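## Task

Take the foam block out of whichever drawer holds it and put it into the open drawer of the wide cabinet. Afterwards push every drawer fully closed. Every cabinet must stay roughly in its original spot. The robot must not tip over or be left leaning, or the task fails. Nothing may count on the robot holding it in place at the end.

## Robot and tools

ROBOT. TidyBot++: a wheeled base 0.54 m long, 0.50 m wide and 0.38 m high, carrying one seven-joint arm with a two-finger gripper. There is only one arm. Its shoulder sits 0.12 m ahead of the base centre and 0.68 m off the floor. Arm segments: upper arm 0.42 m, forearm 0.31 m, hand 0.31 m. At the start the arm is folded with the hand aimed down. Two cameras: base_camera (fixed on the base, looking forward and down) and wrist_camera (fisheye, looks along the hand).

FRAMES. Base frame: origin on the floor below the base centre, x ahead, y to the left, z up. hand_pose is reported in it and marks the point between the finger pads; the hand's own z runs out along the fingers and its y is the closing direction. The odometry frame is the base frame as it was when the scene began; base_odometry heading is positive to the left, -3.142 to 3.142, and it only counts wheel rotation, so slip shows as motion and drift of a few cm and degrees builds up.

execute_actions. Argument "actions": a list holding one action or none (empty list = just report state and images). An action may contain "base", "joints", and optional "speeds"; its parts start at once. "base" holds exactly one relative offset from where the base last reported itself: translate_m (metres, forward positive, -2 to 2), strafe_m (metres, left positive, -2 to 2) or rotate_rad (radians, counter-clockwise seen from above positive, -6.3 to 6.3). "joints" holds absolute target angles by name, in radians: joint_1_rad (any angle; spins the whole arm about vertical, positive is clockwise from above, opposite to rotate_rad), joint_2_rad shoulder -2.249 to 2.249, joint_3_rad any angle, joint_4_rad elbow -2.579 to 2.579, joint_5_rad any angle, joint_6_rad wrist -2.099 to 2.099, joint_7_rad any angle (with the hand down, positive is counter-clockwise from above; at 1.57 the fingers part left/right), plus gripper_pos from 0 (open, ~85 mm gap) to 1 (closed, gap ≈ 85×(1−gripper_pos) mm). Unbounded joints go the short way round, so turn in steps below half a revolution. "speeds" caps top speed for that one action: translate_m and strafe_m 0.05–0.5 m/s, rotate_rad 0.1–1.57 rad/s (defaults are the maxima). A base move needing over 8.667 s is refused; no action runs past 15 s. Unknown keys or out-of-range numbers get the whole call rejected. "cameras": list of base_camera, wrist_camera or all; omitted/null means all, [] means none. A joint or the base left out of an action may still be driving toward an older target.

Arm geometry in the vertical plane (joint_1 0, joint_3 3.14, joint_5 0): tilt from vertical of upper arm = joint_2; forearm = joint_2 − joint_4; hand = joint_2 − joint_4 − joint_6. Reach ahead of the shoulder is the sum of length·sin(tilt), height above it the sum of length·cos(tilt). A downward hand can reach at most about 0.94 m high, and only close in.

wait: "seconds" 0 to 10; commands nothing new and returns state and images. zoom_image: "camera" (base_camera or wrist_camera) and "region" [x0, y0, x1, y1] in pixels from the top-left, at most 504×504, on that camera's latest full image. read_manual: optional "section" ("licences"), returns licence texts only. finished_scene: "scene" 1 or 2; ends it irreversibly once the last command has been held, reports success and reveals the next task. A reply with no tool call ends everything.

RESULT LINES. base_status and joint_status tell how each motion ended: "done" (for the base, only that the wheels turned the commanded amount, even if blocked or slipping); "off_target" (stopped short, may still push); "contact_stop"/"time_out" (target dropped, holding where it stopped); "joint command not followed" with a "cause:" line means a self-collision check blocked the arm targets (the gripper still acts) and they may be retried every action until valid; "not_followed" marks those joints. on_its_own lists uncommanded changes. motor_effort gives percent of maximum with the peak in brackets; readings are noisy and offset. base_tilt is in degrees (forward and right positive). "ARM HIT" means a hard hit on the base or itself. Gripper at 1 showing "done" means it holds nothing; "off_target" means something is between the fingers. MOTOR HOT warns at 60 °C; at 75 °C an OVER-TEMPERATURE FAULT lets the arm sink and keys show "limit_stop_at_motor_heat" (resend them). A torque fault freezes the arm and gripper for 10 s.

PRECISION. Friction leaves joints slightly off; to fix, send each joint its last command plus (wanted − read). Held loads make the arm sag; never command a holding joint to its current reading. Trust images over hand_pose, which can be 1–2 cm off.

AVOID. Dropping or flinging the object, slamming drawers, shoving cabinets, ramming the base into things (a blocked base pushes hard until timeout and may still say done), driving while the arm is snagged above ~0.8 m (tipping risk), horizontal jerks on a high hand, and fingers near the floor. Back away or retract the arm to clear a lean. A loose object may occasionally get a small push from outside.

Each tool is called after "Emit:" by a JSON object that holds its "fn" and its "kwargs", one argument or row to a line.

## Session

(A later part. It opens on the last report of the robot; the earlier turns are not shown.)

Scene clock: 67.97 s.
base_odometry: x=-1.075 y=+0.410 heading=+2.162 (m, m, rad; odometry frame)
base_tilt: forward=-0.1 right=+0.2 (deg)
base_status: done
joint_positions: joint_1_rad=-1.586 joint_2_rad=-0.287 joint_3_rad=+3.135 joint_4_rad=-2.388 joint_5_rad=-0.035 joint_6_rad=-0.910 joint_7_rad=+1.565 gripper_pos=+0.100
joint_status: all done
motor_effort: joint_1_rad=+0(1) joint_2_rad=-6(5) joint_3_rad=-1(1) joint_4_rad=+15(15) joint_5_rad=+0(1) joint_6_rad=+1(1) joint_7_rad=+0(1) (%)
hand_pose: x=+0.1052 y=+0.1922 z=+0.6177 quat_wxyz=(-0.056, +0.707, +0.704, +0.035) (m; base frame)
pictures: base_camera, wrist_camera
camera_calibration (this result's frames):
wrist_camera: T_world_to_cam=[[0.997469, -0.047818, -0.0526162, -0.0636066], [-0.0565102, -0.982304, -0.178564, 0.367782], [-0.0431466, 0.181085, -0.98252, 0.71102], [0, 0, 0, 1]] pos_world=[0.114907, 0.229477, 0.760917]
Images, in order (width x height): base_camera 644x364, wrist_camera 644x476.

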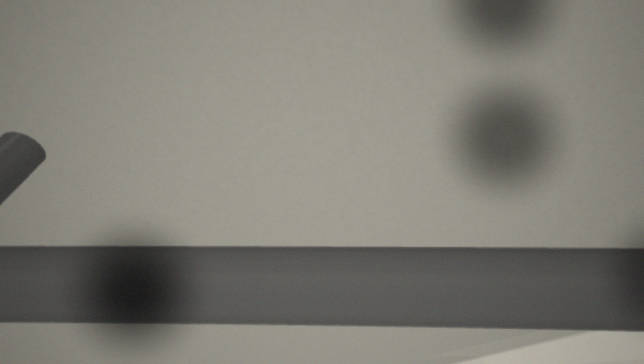

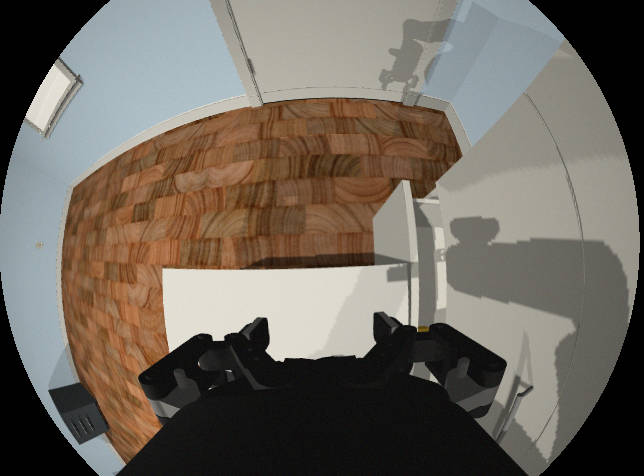

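Emit:
{"fn": "execute_actions", "kwargs": {
  "actions": [
    {"base":{"translate_m":0.06},"speeds":{"translate_m":0.06}}
  ],
  "cameras": ["wrist_camera"]
}}

Scene clock: 69.53 s.
base_odometry: x=-1.108 y=+0.460 heading=+2.163 (m, m, rad; odometry frame)
base_tilt: forward=-0.2 right=+0.2 (deg)
base_status: done
joint_positions: joint_1_rad=-1.586 joint_2_rad=-0.287 joint_3_rad=+3.135 joint_4_rad=-2.388 joint_5_rad=-0.035 joint_6_rad=-0.910 joint_7_rad=+1.565 gripper_pos=+0.100
joint_status: not commanded
motor_effort: joint_1_rad=+1(1) joint_2_rad=-5(5) joint_3_rad=+0(1) joint_4_rad=+15(15) joint_5_rad=+0(1) joint_6_rad=+1(1) joint_7_rad=+0(0) (%)
hand_pose: x=+0.1051 y=+0.1922 z=+0.6177 quat_wxyz=(-0.056, +0.707, +0.704, +0.035) (m; base frame)
pictures: wrist_camera
camera_calibration (this result's frames):
wrist_camera: T_world_to_cam=[[0.99748, -0.0476163, -0.0525946, -0.0636311], [-0.0563093, -0.982309, -0.178602, 0.367777], [-0.0431598, 0.181113, -0.982515, 0.711019], [0, 0, 0, 1]] pos_world=[0.114867, 0.229465, 0.760926]
Images, in order (width x height): wrist_camera 644x476.

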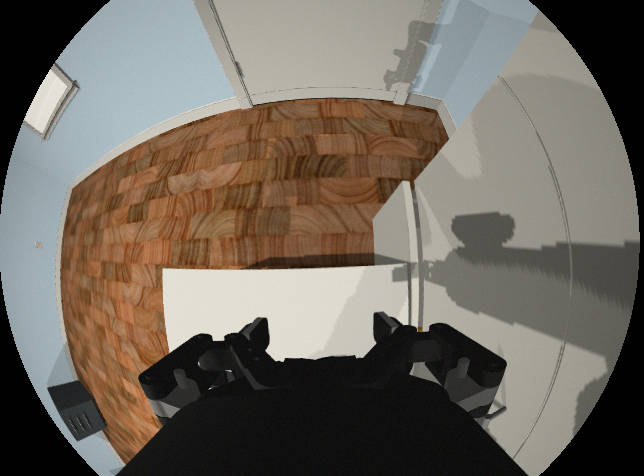

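Emit:
{"fn": "execute_actions", "kwargs": {
  "actions": [
    {"base":{"translate_m":0.035},"speeds":{"translate_m":0.05}}
  ],
  "cameras": ["wrist_camera"]
}}

Emit:
{"fn": "execute_actions", "kwargs": {
  "actions": [
    {"base":{"translate_m":-0.15}}
  ]
}}

Emit:
{"fn": "zoom_image", "kwargs": {
  "camera": "wrist_camera",
  "region": [380,130,580,330]
}}

Scene clock: 72.30 s.
base_odometry: x=-1.125 y=+0.484 heading=+2.164 (m, m, rad; odometry frame)
base_tilt: forward=-0.3 right=+0.2 (deg)
base_status: translate_m time_out (by the wheels' count: +0.030 of +0.035)
joint_positions: joint_1_rad=-1.586 joint_2_rad=-0.287 joint_3_rad=+3.136 joint_4_rad=-2.389 joint_5_rad=-0.035 joint_6_rad=-0.911 joint_7_rad=+1.565 gripper_pos=+0.100
joint_status: not commanded
motor_effort: joint_1_rad=+0(1) joint_2_rad=-5(7) joint_3_rad=+0(3) joint_4_rad=+15(15) joint_5_rad=+0(2) joint_6_rad=+1(1) joint_7_rad=-1(1) (%)
hand_pose: x=+0.1052 y=+0.1918 z=+0.6176 quat_wxyz=(-0.056, +0.707, +0.704, +0.035) (m; base frame)
pictures: wrist_camera
camera_calibration (this result's frames):
wrist_camera: T_world_to_cam=[[0.997513, -0.0472384, -0.0523131, -0.063939], [-0.0558688, -0.982406, -0.178206, 0.367109], [-0.0429746, 0.180685, -0.982602, 0.711135], [0, 0, 0, 1]] pos_world=[0.114851, 0.229138, 0.760838]
Images, in order (width x height): wrist_camera 644x476.

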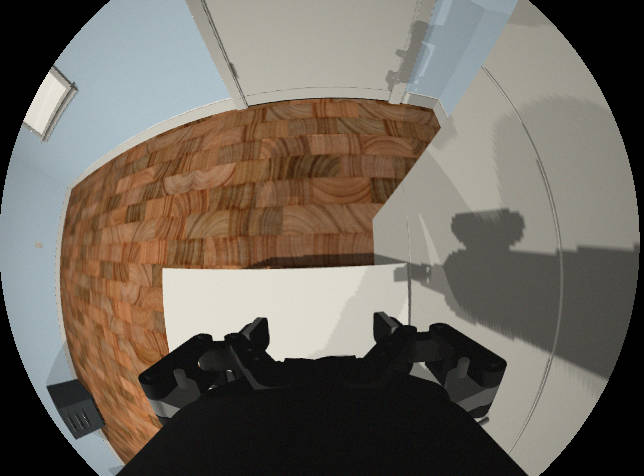

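not run: a stop came earlier in this reply.

Region (380, 130, 580, 330) of wrist_camera's 644x476 image, scaled by 2.520.

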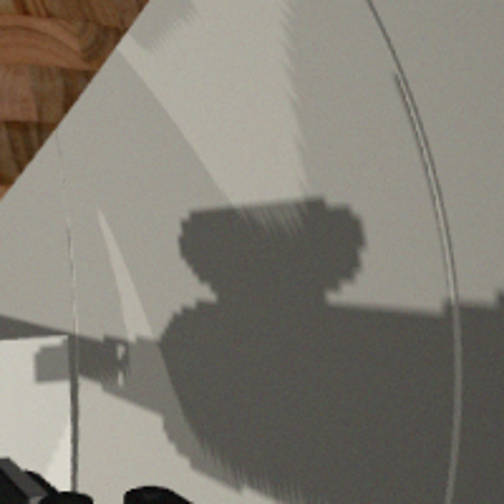

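Emit:
{"fn": "execute_actions", "kwargs": {
  "actions": [
    {"base":{"translate_m":-0.15}}
  ]
}}

Scene clock: 73.83 s.
base_odometry: x=-1.041 y=+0.360 heading=+2.165 (m, m, rad; odometry frame)
base_tilt: forward=-0.2 right=+0.2 (deg)
base_status: done
joint_positions: joint_1_rad=-1.587 joint_2_rad=-0.288 joint_3_rad=+3.136 joint_4_rad=-2.389 joint_5_rad=-0.035 joint_6_rad=-0.912 joint_7_rad=+1.565 gripper_pos=+0.100
joint_status: not commanded
motor_effort: joint_1_rad=+0(1) joint_2_rad=-6(7) joint_3_rad=+0(1) joint_4_rad=+15(15) joint_5_rad=-1(1) joint_6_rad=+1(2) joint_7_rad=+0(0) (%)
hand_pose: x=+0.1051 y=+0.1914 z=+0.6176 quat_wxyz=(-0.056, +0.707, +0.704, +0.035) (m; base frame)
pictures: base_camera, wrist_camera
camera_calibration (this result's frames):
wrist_camera: T_world_to_cam=[[0.99754, -0.0466805, -0.0522995, -0.0639759], [-0.0553023, -0.982498, -0.177875, 0.366424], [-0.0430808, 0.180329, -0.982662, 0.711335], [0, 0, 0, 1]] pos_world=[0.114728, 0.22875, 0.760834]
Images, in order (width x height): base_camera 644x364, wrist_camera 644x476.

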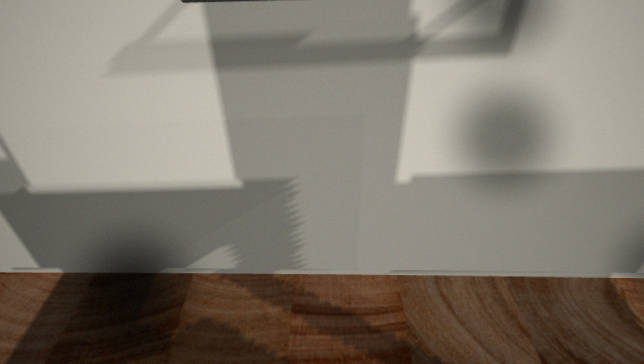

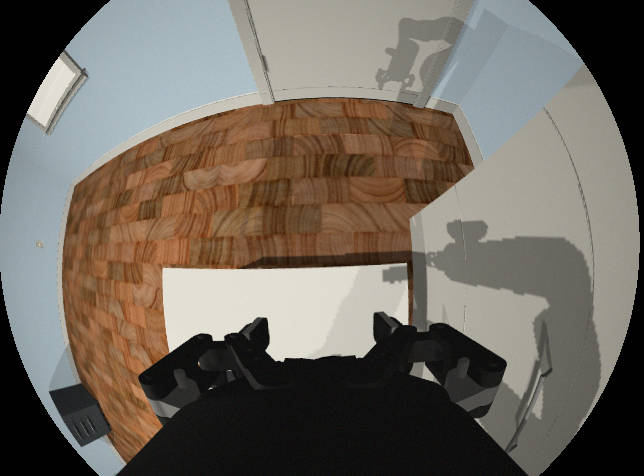

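Emit:
{"fn": "finished_scene", "kwargs": {
  "scene": 1
}}

The scene is finished: the task was done.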